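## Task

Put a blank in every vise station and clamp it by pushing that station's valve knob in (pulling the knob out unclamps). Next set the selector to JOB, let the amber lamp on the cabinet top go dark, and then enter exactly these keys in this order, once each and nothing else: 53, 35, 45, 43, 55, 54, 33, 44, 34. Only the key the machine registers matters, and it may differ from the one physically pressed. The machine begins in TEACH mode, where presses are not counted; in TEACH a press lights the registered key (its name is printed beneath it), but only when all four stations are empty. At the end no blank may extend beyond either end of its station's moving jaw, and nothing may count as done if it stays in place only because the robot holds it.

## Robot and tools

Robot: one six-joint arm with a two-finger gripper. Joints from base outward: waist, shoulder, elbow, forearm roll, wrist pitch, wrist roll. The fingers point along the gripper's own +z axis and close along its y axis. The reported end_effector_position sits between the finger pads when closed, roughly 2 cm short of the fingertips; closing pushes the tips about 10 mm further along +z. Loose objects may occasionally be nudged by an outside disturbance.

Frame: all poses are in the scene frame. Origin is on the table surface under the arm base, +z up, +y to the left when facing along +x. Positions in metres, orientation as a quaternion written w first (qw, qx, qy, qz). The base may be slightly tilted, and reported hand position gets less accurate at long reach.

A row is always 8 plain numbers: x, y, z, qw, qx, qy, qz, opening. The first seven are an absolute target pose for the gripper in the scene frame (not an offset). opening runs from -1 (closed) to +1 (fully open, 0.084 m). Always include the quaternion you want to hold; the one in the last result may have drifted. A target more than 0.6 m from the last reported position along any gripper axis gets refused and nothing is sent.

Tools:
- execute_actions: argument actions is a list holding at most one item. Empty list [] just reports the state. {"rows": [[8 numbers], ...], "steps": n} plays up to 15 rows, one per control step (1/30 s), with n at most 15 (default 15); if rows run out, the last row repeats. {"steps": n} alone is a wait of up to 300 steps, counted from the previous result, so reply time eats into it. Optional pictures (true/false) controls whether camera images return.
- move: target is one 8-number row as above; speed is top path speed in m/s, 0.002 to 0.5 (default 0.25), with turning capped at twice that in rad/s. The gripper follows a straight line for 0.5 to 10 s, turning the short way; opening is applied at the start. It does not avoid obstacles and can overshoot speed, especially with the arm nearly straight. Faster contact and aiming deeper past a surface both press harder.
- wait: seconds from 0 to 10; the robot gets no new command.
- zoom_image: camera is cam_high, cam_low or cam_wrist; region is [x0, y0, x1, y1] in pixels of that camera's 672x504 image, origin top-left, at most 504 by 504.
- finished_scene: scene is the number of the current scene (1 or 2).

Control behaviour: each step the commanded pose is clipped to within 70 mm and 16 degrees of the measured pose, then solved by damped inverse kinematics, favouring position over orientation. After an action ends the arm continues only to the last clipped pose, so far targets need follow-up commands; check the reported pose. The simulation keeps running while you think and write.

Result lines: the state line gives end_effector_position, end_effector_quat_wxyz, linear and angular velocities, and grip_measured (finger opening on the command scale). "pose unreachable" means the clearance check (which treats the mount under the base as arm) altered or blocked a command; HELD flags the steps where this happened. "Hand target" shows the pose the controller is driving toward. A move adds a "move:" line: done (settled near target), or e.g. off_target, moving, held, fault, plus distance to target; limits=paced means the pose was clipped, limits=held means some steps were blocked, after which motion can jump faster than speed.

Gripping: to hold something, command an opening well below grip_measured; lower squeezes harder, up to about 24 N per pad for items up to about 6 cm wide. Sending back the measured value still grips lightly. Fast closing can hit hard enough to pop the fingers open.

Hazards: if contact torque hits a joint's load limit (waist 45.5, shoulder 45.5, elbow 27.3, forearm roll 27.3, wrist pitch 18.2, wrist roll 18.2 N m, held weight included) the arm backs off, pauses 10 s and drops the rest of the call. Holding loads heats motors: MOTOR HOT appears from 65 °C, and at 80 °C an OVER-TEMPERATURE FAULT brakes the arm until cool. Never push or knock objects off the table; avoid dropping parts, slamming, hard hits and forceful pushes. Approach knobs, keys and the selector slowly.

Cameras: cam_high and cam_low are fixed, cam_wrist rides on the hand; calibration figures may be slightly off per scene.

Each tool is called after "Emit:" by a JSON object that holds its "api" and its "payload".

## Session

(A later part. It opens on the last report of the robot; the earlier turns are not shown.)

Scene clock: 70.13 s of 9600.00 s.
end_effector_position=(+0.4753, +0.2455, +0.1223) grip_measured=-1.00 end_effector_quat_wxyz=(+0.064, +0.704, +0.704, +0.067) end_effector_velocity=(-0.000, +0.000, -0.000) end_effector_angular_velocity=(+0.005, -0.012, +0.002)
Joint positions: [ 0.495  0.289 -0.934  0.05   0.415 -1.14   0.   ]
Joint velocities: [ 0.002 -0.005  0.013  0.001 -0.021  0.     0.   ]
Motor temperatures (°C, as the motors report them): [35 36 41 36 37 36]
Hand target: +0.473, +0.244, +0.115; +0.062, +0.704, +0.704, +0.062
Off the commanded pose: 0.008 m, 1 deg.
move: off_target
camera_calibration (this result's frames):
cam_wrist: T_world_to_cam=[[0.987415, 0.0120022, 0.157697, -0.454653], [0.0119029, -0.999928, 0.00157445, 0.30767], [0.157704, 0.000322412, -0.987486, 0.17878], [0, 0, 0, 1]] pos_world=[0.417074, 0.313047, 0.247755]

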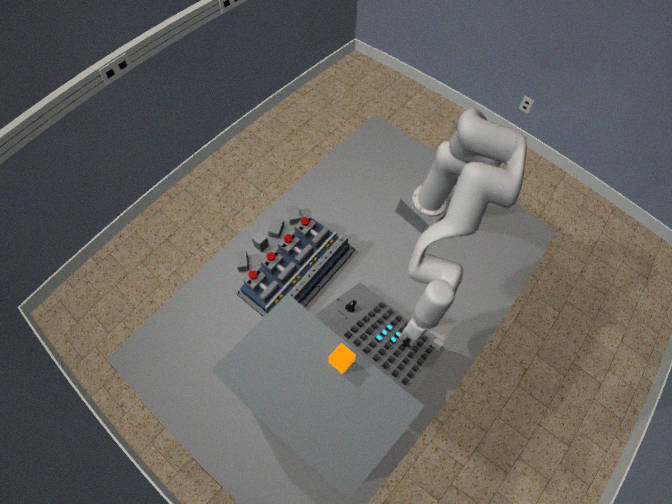

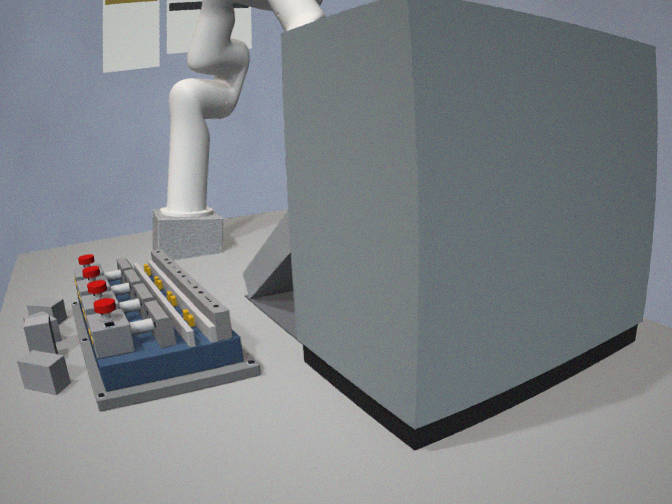

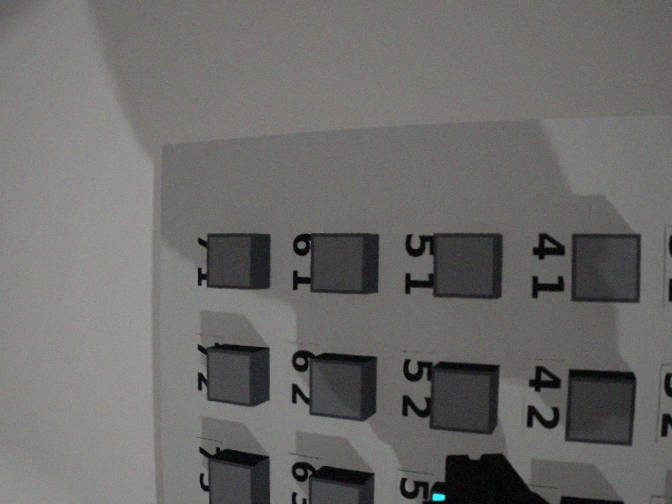

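Emit:
{"api": "move", "payload": {"target": [0.4727,0.244,0.140,0.0616,0.7044,0.7044,0.0616,-1], "speed": 0.06}}

Emit:
{"api": "move", "payload": {"target": [0.4695,0.279,0.140,0.0616,0.7044,0.7044,0.0616,-1], "speed": 0.08}}

Emit:
{"api": "move", "payload": {"target": [0.4695,0.279,0.1195,0.0616,0.7044,0.7044,0.0616,-1], "speed": 0.03}}

Emit:
{"api": "move", "payload": {"target": [0.4695,0.279,0.160,0.0616,0.7044,0.7044,0.0616,-1], "speed": 0.06}}

Emit:
{"api": "move", "payload": {"target": [0.498,0.279,0.160,0.0616,0.7044,0.7044,0.0616,-1], "speed": 0.08}}

Emit:
{"api": "move", "payload": {"target": [0.498,0.279,0.1395,0.0616,0.7044,0.7044,0.0616,-1], "speed": 0.03}}

Emit:
{"api": "move", "payload": {"target": [0.498,0.279,0.160,0.0616,0.7044,0.7044,0.0616,-1], "speed": 0.06}}

Emit:
{"api": "move", "payload": {"target": [0.498,0.244,0.160,0.0616,0.7044,0.7044,0.0616,-1], "speed": 0.08}}

Emit:
{"api": "move", "payload": {"target": [0.498,0.244,0.1395,0.0616,0.7044,0.7044,0.0616,-1], "speed": 0.03}}

Emit:
{"api": "move", "payload": {"target": [0.49,0.135,0.30,0,0.7071,0.7071,0,1], "speed": 0.15}}

Emit:
{"api": "zoom_image", "payload": {"camera": "cam_high", "region": [320, 280, 460, 400]}}

Scene clock: 76.30 s of 9600.00 s.
end_effector_position=(+0.4724, +0.2439, +0.1393) grip_measured=-1.00 end_effector_quat_wxyz=(+0.061, +0.704, +0.704, +0.061) end_effector_velocity=(+0.002, +0.001, +0.004) end_effector_angular_velocity=(+0.002, -0.005, -0.001)
Joint positions: [ 0.491  0.244 -0.936  0.047  0.475 -1.141  0.   ]
Joint velocities: [-0.001 -0.007 -0.003 -0.     0.005  0.     0.   ]
Motor temperatures (°C, as the motors report them): [35 36 41 36 37 36]
Hand target: +0.473, +0.244, +0.140; +0.062, +0.704, +0.704, +0.062
Off the commanded pose: 0.001 m, 0 deg.
After step 90, 2.33 s passed at rest.
move: done
camera_calibration (this result's frames):
cam_wrist: T_world_to_cam=[[0.989246, 0.0127259, 0.145703, -0.453786], [0.0117809, -0.999904, 0.00734687, 0.305322], [0.145783, -0.00555135, -0.989301, 0.203329], [0, 0, 0, 1]] pos_world=[0.415667, 0.312196, 0.265028]

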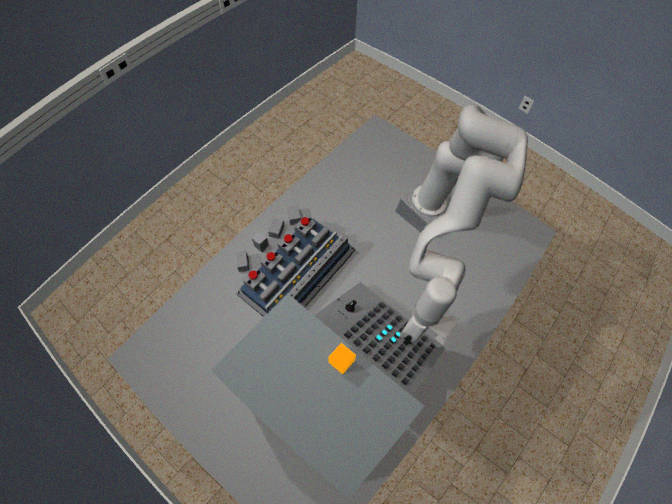

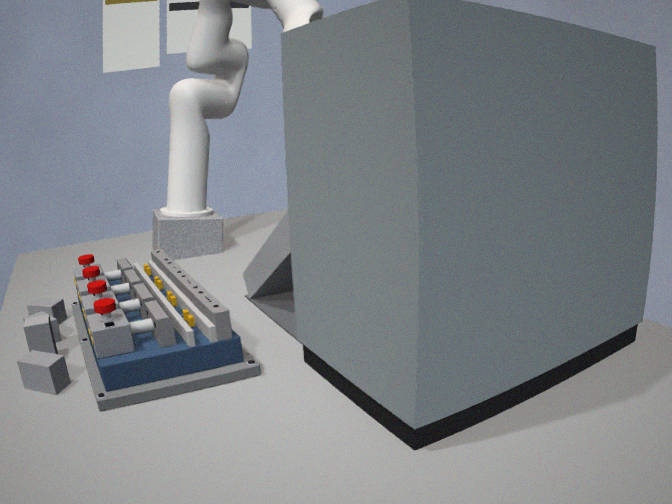

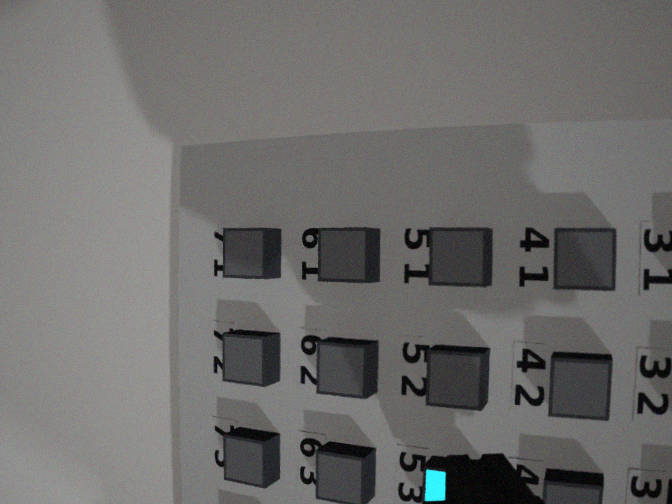

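Scene clock: 77.17 s of 9600.00 s.
end_effector_position=(+0.4696, +0.2786, +0.1399) grip_measured=-1.00 end_effector_quat_wxyz=(+0.062, +0.704, +0.704, +0.062) end_effector_velocity=(+0.000, +0.002, +0.000) end_effector_angular_velocity=(-0.001, -0.000, -0.001)
Joint positions: [ 0.553  0.273 -0.993  0.017  0.501 -1.053  0.   ]
Joint velocities: [ 0.004  0.002 -0.005 -0.004  0.003  0.007  0.   ]
Motor temperatures (°C, as the motors report them): [35 36 41 36 37 36]
Hand target: +0.470, +0.279, +0.140; +0.062, +0.704, +0.704, +0.062
Off the commanded pose: 0.000 m, 0 deg.
move: done
camera_calibration (this result's frames):
cam_wrist: T_world_to_cam=[[0.989131, 0.0125241, 0.146504, -0.451571], [0.0116208, -0.999908, 0.00701968, 0.34016], [0.146578, -0.00524089, -0.989185, 0.204084], [0, 0, 0, 1]] pos_world=[0.412795, 0.346853, 0.265646]

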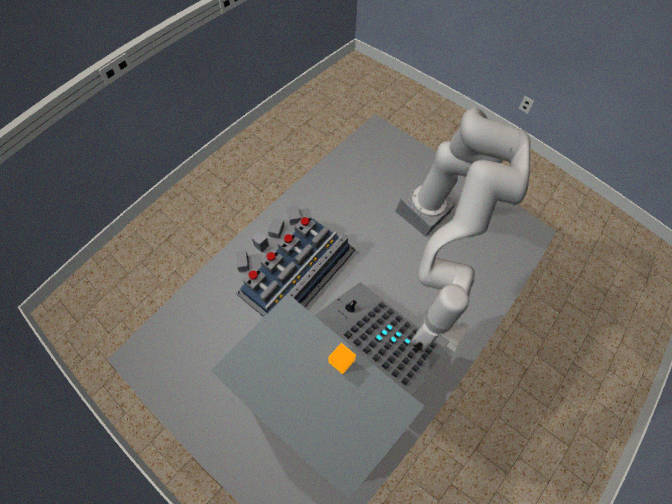

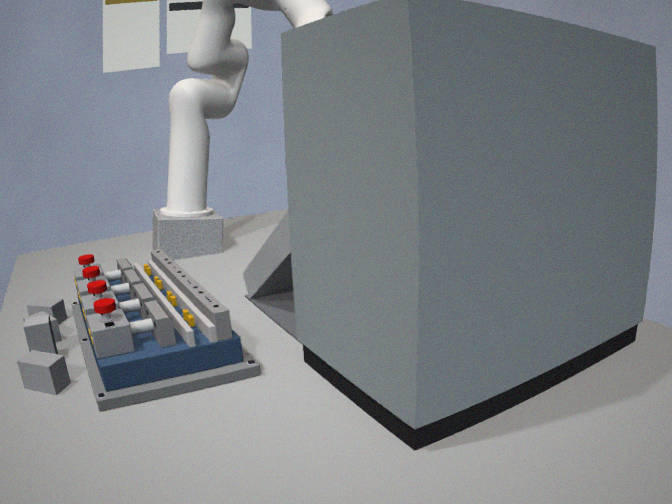

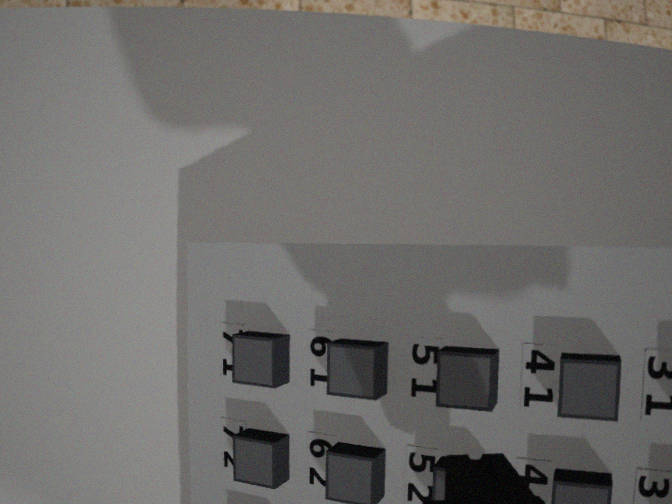

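Scene clock: 78.10 s of 9600.00 s.
end_effector_position=(+0.4700, +0.2793, +0.1216) grip_measured=-1.00 end_effector_quat_wxyz=(+0.062, +0.704, +0.704, +0.063) end_effector_velocity=(+0.001, +0.000, -0.002) end_effector_angular_velocity=(+0.001, -0.003, +0.000)
Joint positions: [ 0.557  0.316 -0.99   0.016  0.453 -1.049  0.   ]
Joint velocities: [ 0.     0.005  0.    -0.    -0.008  0.001  0.   ]
Motor temperatures (°C, as the motors report them): [35 36 41 36 37 36]
Hand target: +0.469, +0.279, +0.120; +0.062, +0.704, +0.704, +0.062
Off the commanded pose: 0.002 m, 0 deg.
move: done
camera_calibration (this result's frames):
cam_wrist: T_world_to_cam=[[0.988803, 0.0123094, 0.148717, -0.449348], [0.0115674, -0.999916, 0.00585294, 0.341117], [0.148777, -0.00406713, -0.988862, 0.18446], [0, 0, 0, 1]] pos_world=[0.412927, 0.34737, 0.247235]

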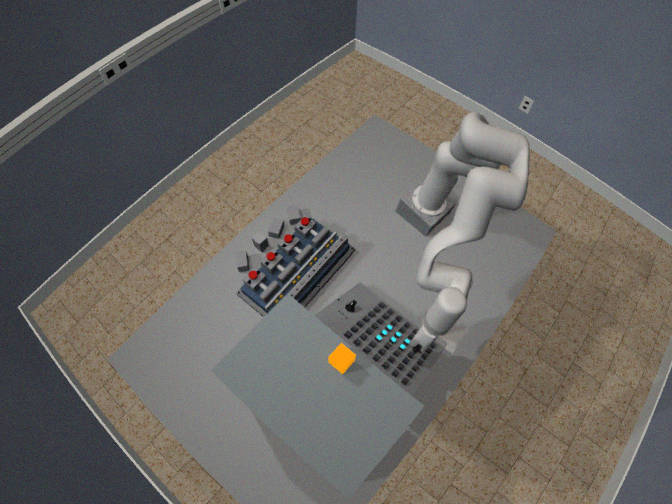

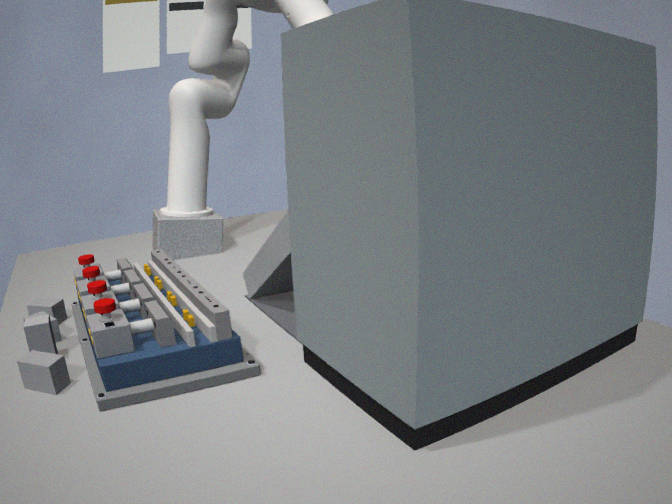

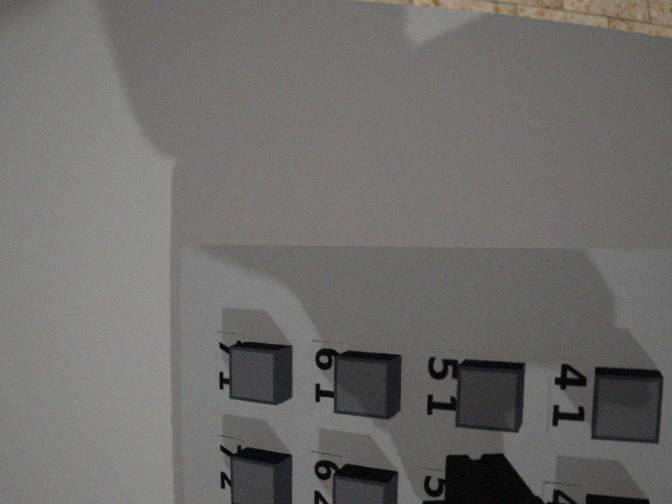

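Scene clock: 79.10 s of 9600.00 s.
end_effector_position=(+0.4694, +0.2790, +0.1594) grip_measured=-1.00 end_effector_quat_wxyz=(+0.061, +0.704, +0.704, +0.061) end_effector_velocity=(+0.000, +0.000, +0.003) end_effector_angular_velocity=(-0.000, +0.000, -0.000)
Joint positions: [ 0.549  0.231 -1.     0.017  0.551 -1.056  0.   ]
Joint velocities: [-0.    -0.006 -0.002  0.     0.007 -0.     0.   ]
Motor temperatures (°C, as the motors report them): [35 36 41 36 37 36]
Hand target: +0.470, +0.279, +0.160; +0.062, +0.704, +0.704, +0.062
Off the commanded pose: 0.001 m, 0 deg.
move: done
camera_calibration (this result's frames):
cam_wrist: T_world_to_cam=[[0.989199, 0.0126589, 0.146029, -0.454188], [0.0117384, -0.999905, 0.00716329, 0.340293], [0.146106, -0.00537178, -0.989254, 0.223608], [0, 0, 0, 1]] pos_world=[0.412618, 0.347212, 0.285092]

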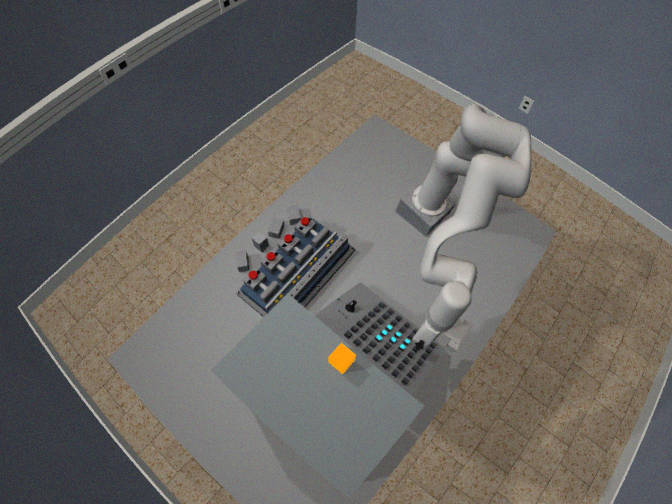

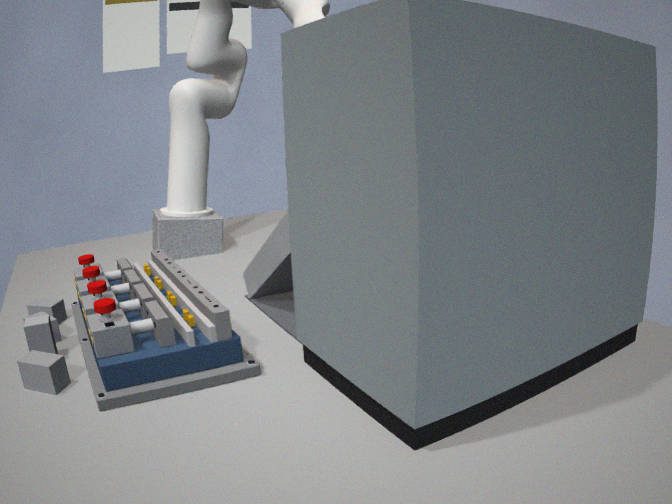

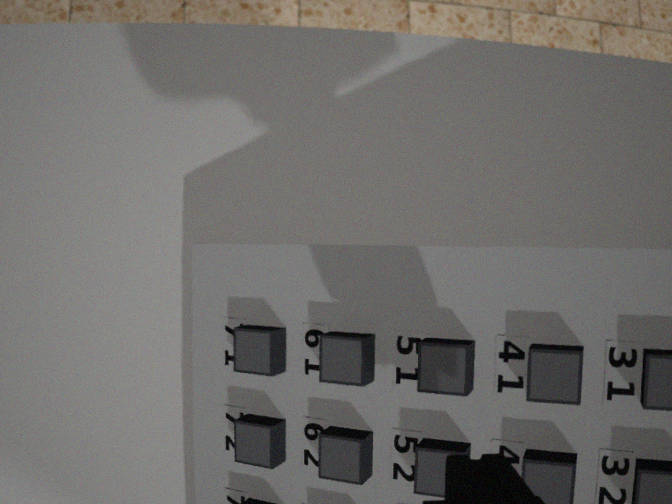

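Scene clock: 79.93 s of 9600.00 s.
end_effector_position=(+0.4977, +0.2790, +0.1599) grip_measured=-1.00 end_effector_quat_wxyz=(+0.062, +0.704, +0.704, +0.062) end_effector_velocity=(+0.003, +0.000, +0.000) end_effector_angular_velocity=(+0.001, -0.001, +0.000)
Joint positions: [ 0.523  0.301 -1.104  0.027  0.584 -1.09   0.   ]
Joint velocities: [-0.002  0.007 -0.011  0.001  0.003 -0.003  0.   ]
Motor temperatures (°C, as the motors report them): [35 36 41 36 37 36]
Hand target: +0.498, +0.279, +0.160; +0.062, +0.704, +0.704, +0.062
Off the commanded pose: 0.000 m, 0 deg.
move: done
camera_calibration (this result's frames):
cam_wrist: T_world_to_cam=[[0.98911, 0.0126703, 0.146634, -0.482287], [0.0117873, -0.999907, 0.0068893, 0.33997], [0.146708, -0.00508585, -0.989167, 0.219671], [0, 0, 0, 1]] pos_world=[0.4408, 0.347166, 0.285669]

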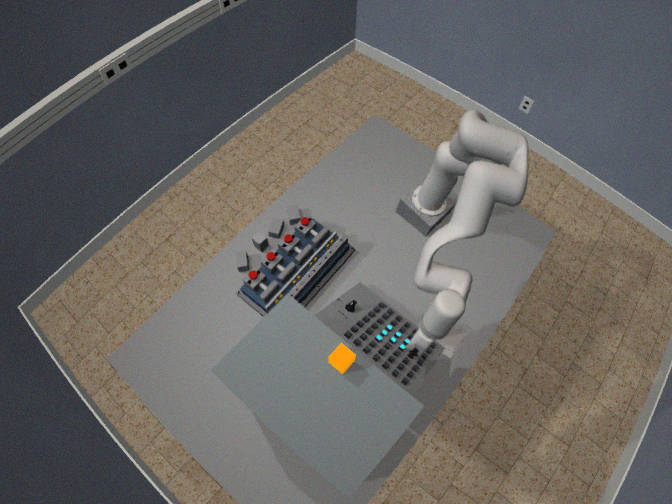

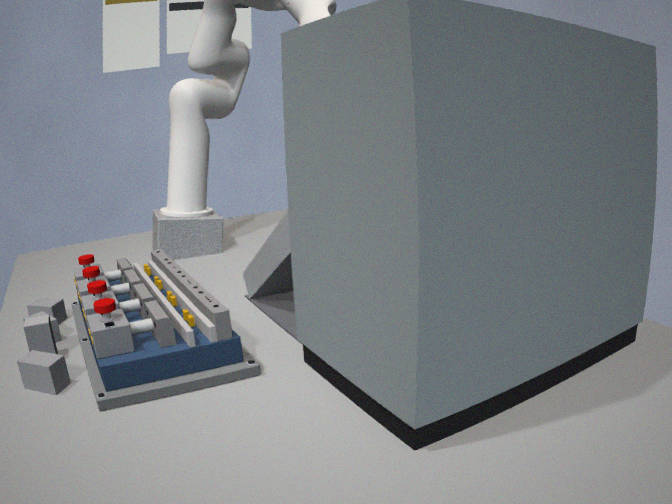

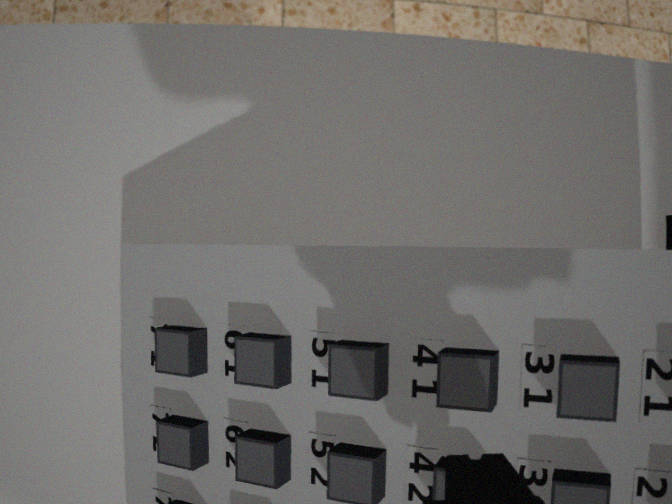

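Scene clock: 80.90 s of 9600.00 s.
end_effector_position=(+0.4983, +0.2792, +0.1405) grip_measured=-1.00 end_effector_quat_wxyz=(+0.062, +0.704, +0.704, +0.062) end_effector_velocity=(+0.000, +0.000, -0.001) end_effector_angular_velocity=(+0.001, -0.001, -0.000)
Joint positions: [ 0.527  0.342 -1.098  0.027  0.536 -1.087  0.   ]
Joint velocities: [ 0.     0.002  0.001 -0.    -0.004  0.     0.   ]
Motor temperatures (°C, as the motors report them): [35 36 41 36 37 36]
Hand target: +0.498, +0.279, +0.140; +0.062, +0.704, +0.704, +0.062
Off the commanded pose: 0.001 m, 0 deg.
move: done
camera_calibration (this result's frames):
cam_wrist: T_world_to_cam=[[0.988938, 0.0125483, 0.147795, -0.480096], [0.0117288, -0.999911, 0.00641529, 0.340404], [0.147863, -0.00461087, -0.988997, 0.199585], [0, 0, 0, 1]] pos_world=[0.441282, 0.347318, 0.266161]

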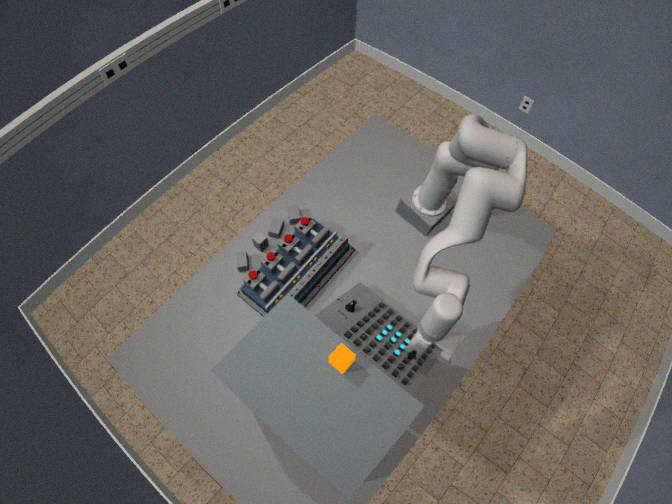

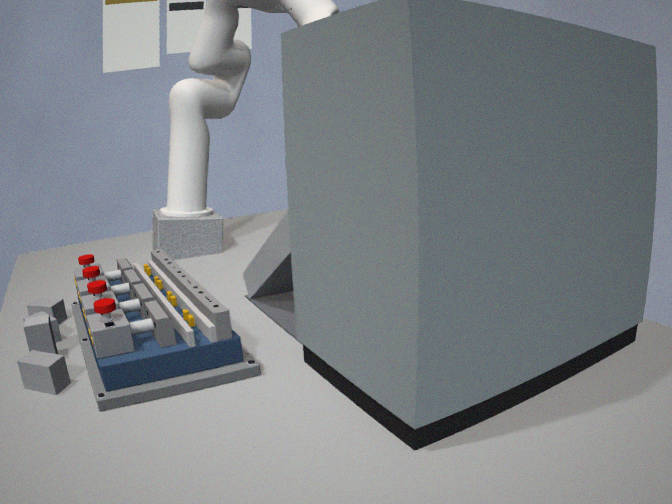

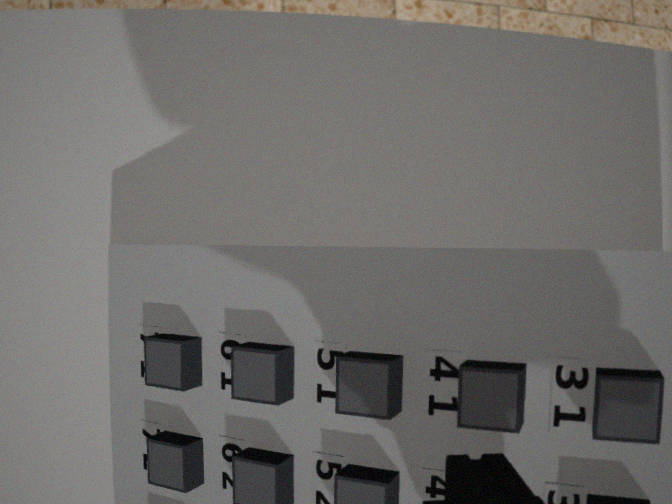

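Scene clock: 81.70 s of 9600.00 s.
end_effector_position=(+0.4979, +0.2790, +0.1595) grip_measured=-1.00 end_effector_quat_wxyz=(+0.062, +0.704, +0.704, +0.061) end_effector_velocity=(-0.001, -0.000, +0.001) end_effector_angular_velocity=(-0.001, +0.002, -0.001)
Joint positions: [ 0.523  0.303 -1.105  0.027  0.584 -1.09   0.   ]
Joint velocities: [-0.    -0.004 -0.    -0.     0.006  0.     0.   ]
Motor temperatures (°C, as the motors report them): [35 36 41 36 37 36]
Hand target: +0.498, +0.279, +0.160; +0.062, +0.704, +0.704, +0.062
Off the commanded pose: 0.001 m, 0 deg.
move: done
camera_calibration (this result's frames):
cam_wrist: T_world_to_cam=[[0.989171, 0.0126201, 0.146226, -0.482429], [0.0117057, -0.999906, 0.00711257, 0.339969], [0.146302, -0.00532387, -0.989226, 0.219472], [0, 0, 0, 1]] pos_world=[0.441116, 0.347194, 0.285233]

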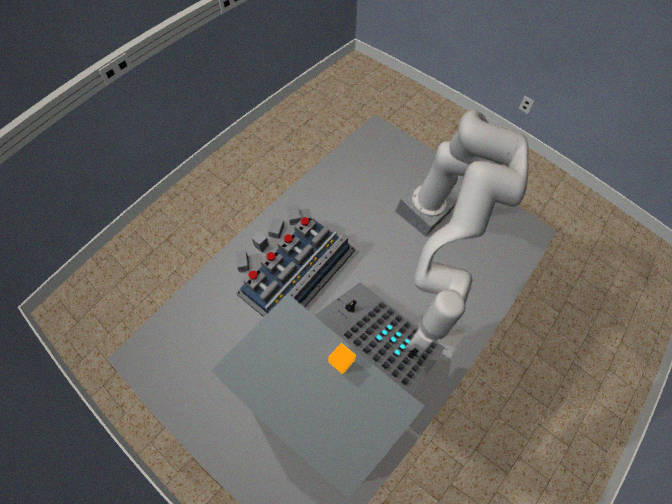

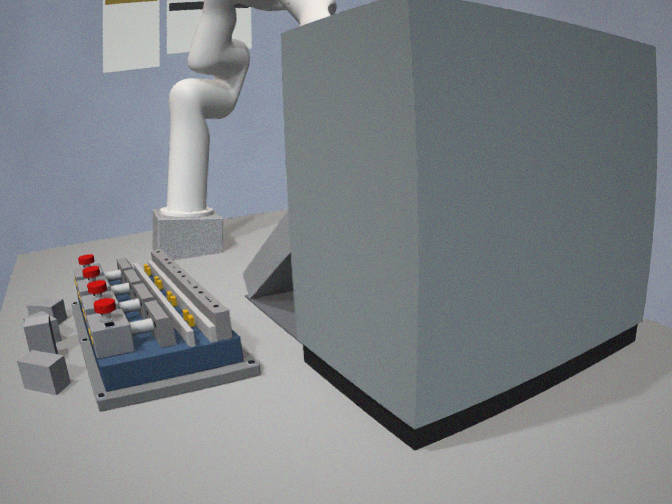

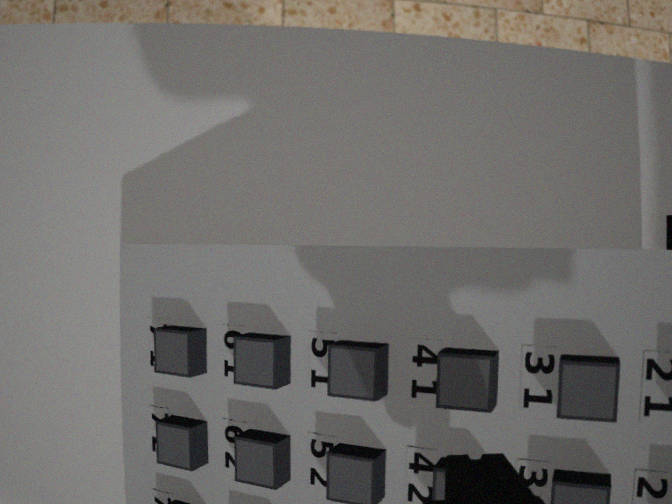

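Scene clock: 82.57 s of 9600.00 s.
end_effector_position=(+0.4979, +0.2444, +0.1600) grip_measured=-1.00 end_effector_quat_wxyz=(+0.062, +0.704, +0.704, +0.062) end_effector_velocity=(-0.000, -0.002, -0.000) end_effector_angular_velocity=(+0.000, +0.001, +0.000)
Joint positions: [ 0.465  0.264 -1.038  0.051  0.556 -1.168  0.   ]
Joint velocities: [-0.004 -0.002  0.005  0.003 -0.001 -0.007  0.   ]
Motor temperatures (°C, as the motors report them): [35 36 41 36 37 36]
Hand target: +0.498, +0.244, +0.160; +0.062, +0.704, +0.704, +0.062
Off the commanded pose: 0.000 m, 0 deg.
move: done
camera_calibration (this result's frames):
cam_wrist: T_world_to_cam=[[0.989093, 0.0126737, 0.146745, -0.482103], [0.0117885, -0.999907, 0.00690026, 0.305379], [0.146819, -0.0050951, -0.98915, 0.2195], [0, 0, 0, 1]] pos_world=[0.441018, 0.312579, 0.285758]

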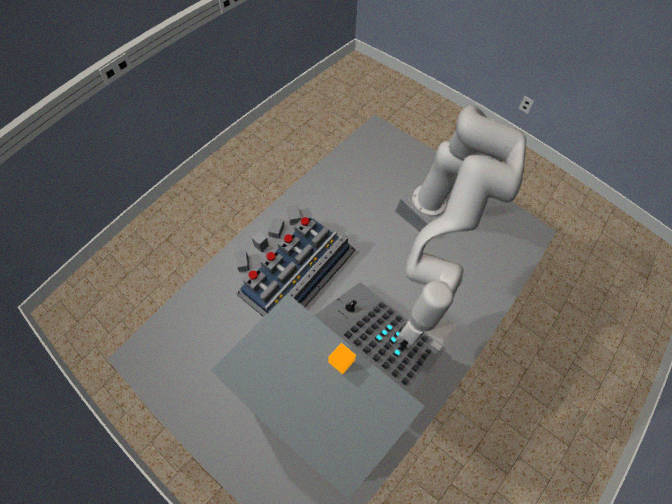

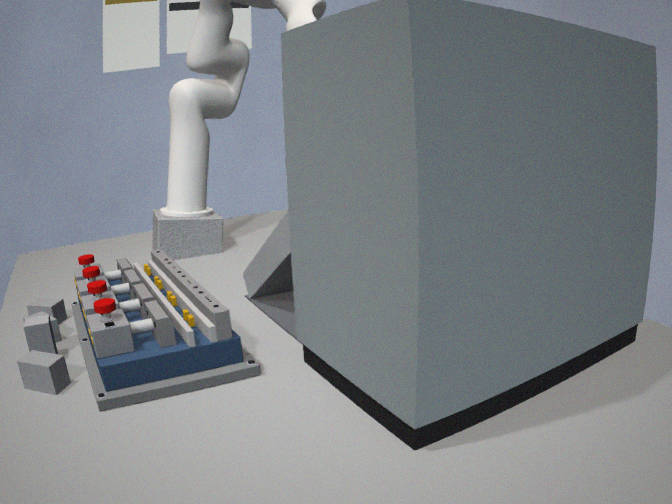

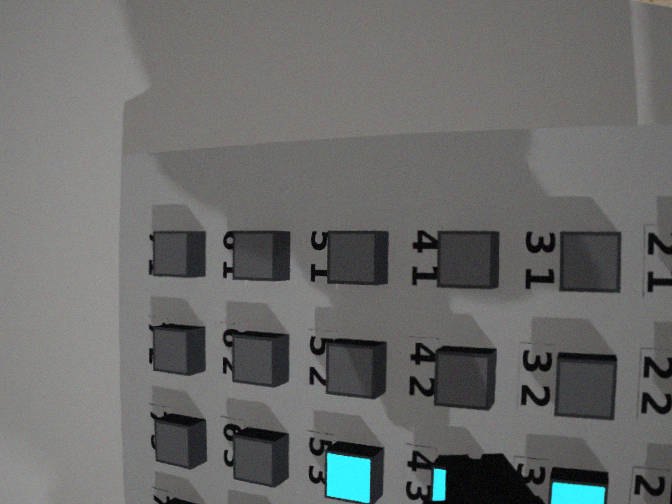

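Scene clock: 83.53 s of 9600.00 s.
end_effector_position=(+0.4983, +0.2442, +0.1406) grip_measured=-1.00 end_effector_quat_wxyz=(+0.062, +0.704, +0.704, +0.062) end_effector_velocity=(+0.000, -0.000, -0.001) end_effector_angular_velocity=(+0.001, -0.001, -0.001)
Joint positions: [ 0.469  0.306 -1.031  0.054  0.506 -1.168  0.   ]
Joint velocities: [ 0.     0.003  0.001  0.    -0.005  0.     0.   ]
Motor temperatures (°C, as the motors report them): [35 36 41 36 37 36]
Hand target: +0.498, +0.244, +0.140; +0.062, +0.704, +0.704, +0.062
Off the commanded pose: 0.001 m, 0 deg.
move: done
camera_calibration (this result's frames):
cam_wrist: T_world_to_cam=[[0.988914, 0.0125499, 0.147957, -0.479723], [0.0117281, -0.999911, 0.00642547, 0.305414], [0.148025, -0.00461898, -0.988973, 0.199473], [0, 0, 0, 1]] pos_world=[0.441296, 0.312328, 0.266289]

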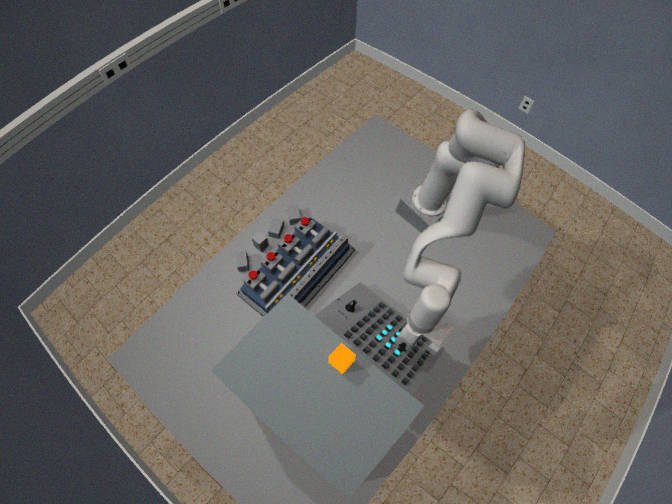

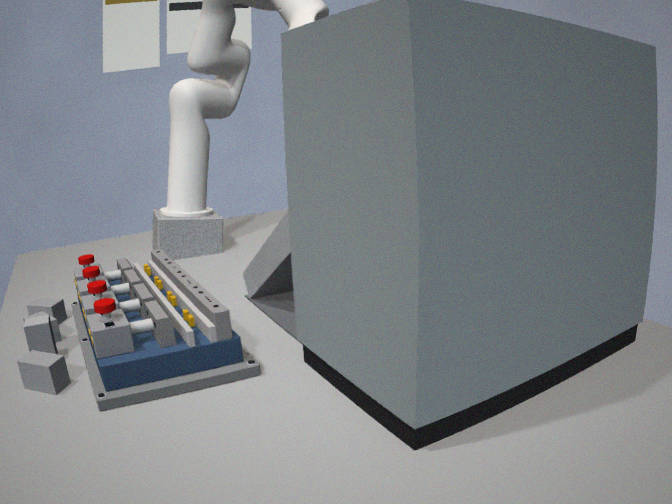

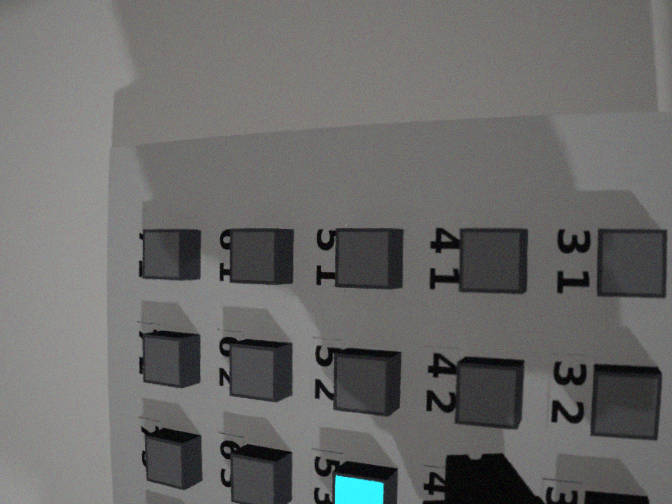

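Scene clock: 85.33 s of 9600.00 s.
end_effector_position=(+0.4899, +0.1358, +0.2994) grip_measured=+1.00 end_effector_quat_wxyz=(-0.000, +0.707, +0.707, +0.000) end_effector_velocity=(+0.001, -0.001, +0.004) end_effector_angular_velocity=(+0.001, -0.002, -0.000)
Joint positions: [ 0.203  0.061 -1.218  0.126  1.129 -1.452  0.084]
Joint velocities: [-0.004 -0.002 -0.01   0.     0.01  -0.003 -0.   ]
Motor temperatures (°C, as the motors report them): [35 36 41 36 37 36]
Hand target: +0.490, +0.136, +0.300; -0.000, +0.707, +0.707, +0.000
Off the commanded pose: 0.001 m, 0 deg.
move: done
camera_calibration (this result's frames):
cam_wrist: T_world_to_cam=[[0.999532, 0.0130858, -0.0276512, -0.446245], [0.0132107, -0.999903, 0.00433805, 0.195972], [-0.0275918, -0.00470131, -0.999608, 0.446467], [0, 0, 0, 1]] pos_world=[0.455767, 0.203892, 0.433103]

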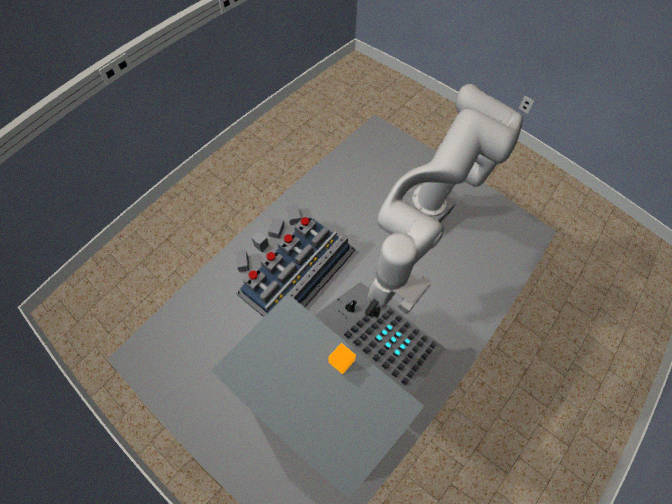

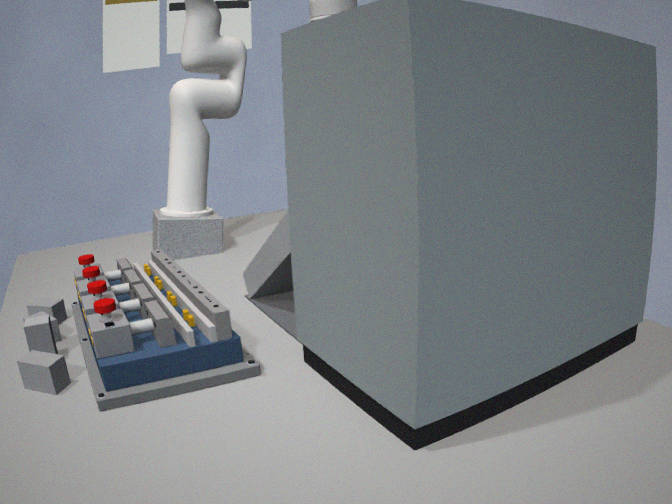

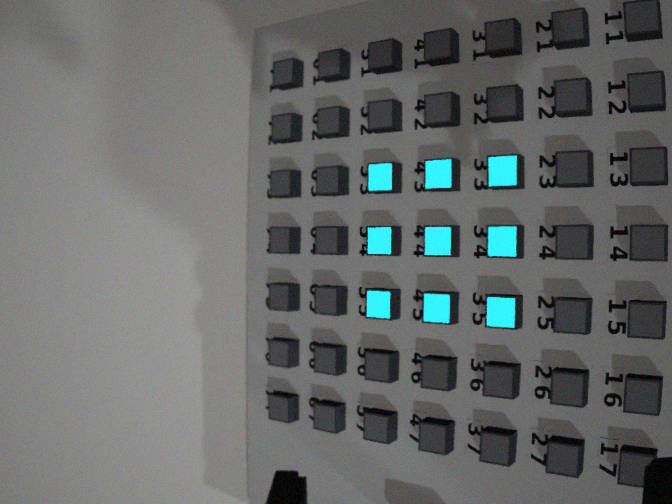

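Region (320, 280, 460, 400) of cam_high's 672x504 image, scaled by 3.600, with more detail than that image has; it fills the top 432 rows of this view, and the rest is white.

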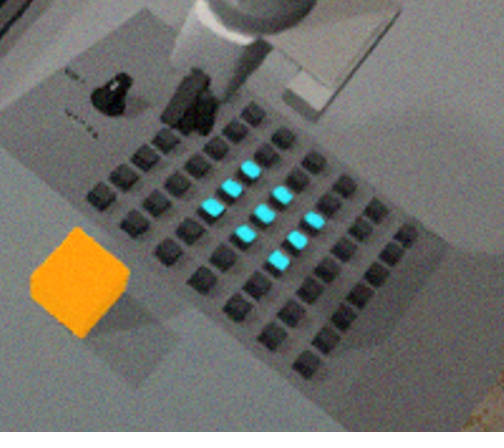

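Emit:
{"api": "move", "payload": {"target": [0.484,-0.37,0.27,0,0.7071,0.7071,0,1]}}

Scene clock: 91.90 s of 9600.00 s.
end_effector_position=(+0.4831, -0.3691, +0.2701) grip_measured=+1.00 end_effector_quat_wxyz=(+0.000, +0.707, +0.707, +0.001) end_effector_velocity=(+0.000, -0.003, -0.001) end_effector_angular_velocity=(+0.004, +0.004, -0.001)
Joint positions: [-0.683  0.644 -1.814  0.104  1.239 -2.323  0.084]
Joint velocities: [-0.004  0.016 -0.023 -0.001  0.013 -0.002  0.   ]
Motor temperatures (°C, as the motors report them): [35 36 41 36 37 36]
Hand target: +0.483, -0.370, +0.270; +0.000, +0.707, +0.707, +0.001
Off the commanded pose: 0.001 m, 0 deg.
After step 90, 0.93 s passed at rest.
move: done
camera_calibration (this result's frames):
cam_wrist: T_world_to_cam=[[0.999599, 0.0132141, -0.0250499, -0.434276], [0.0133138, -0.999904, 0.00381709, -0.30852], [-0.024997, -0.00414907, -0.999679, 0.413576], [0, 0, 0, 1]] pos_world=[0.448547, -0.301036, 0.403743]

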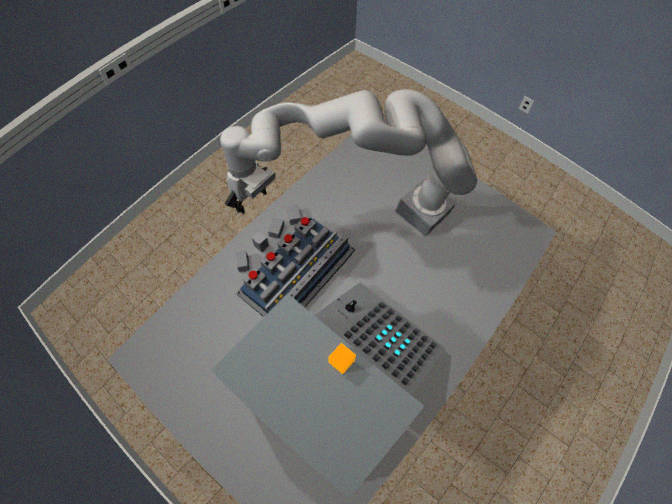

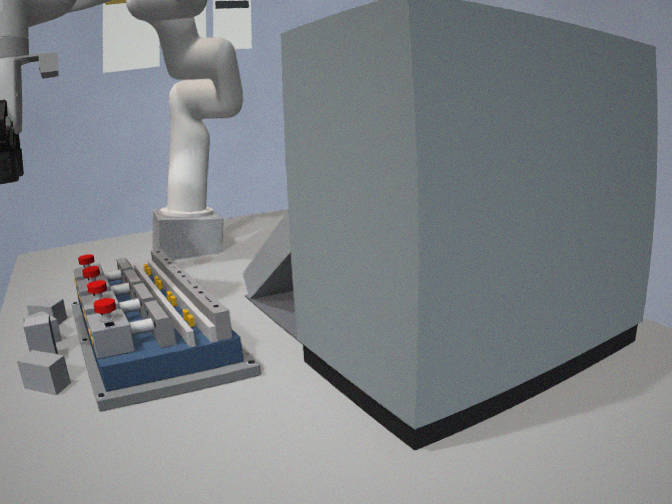

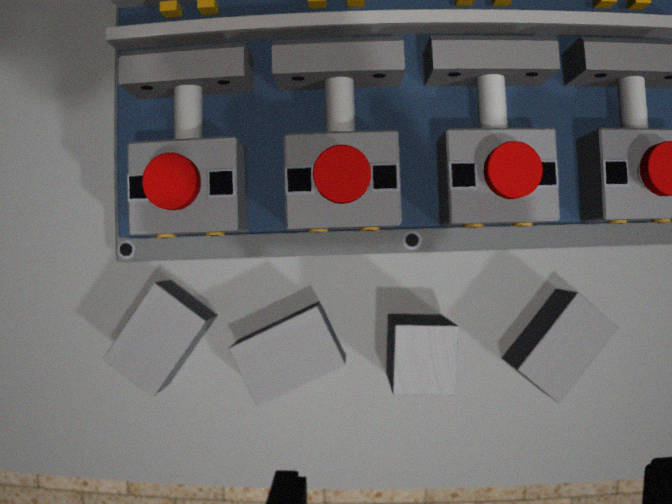

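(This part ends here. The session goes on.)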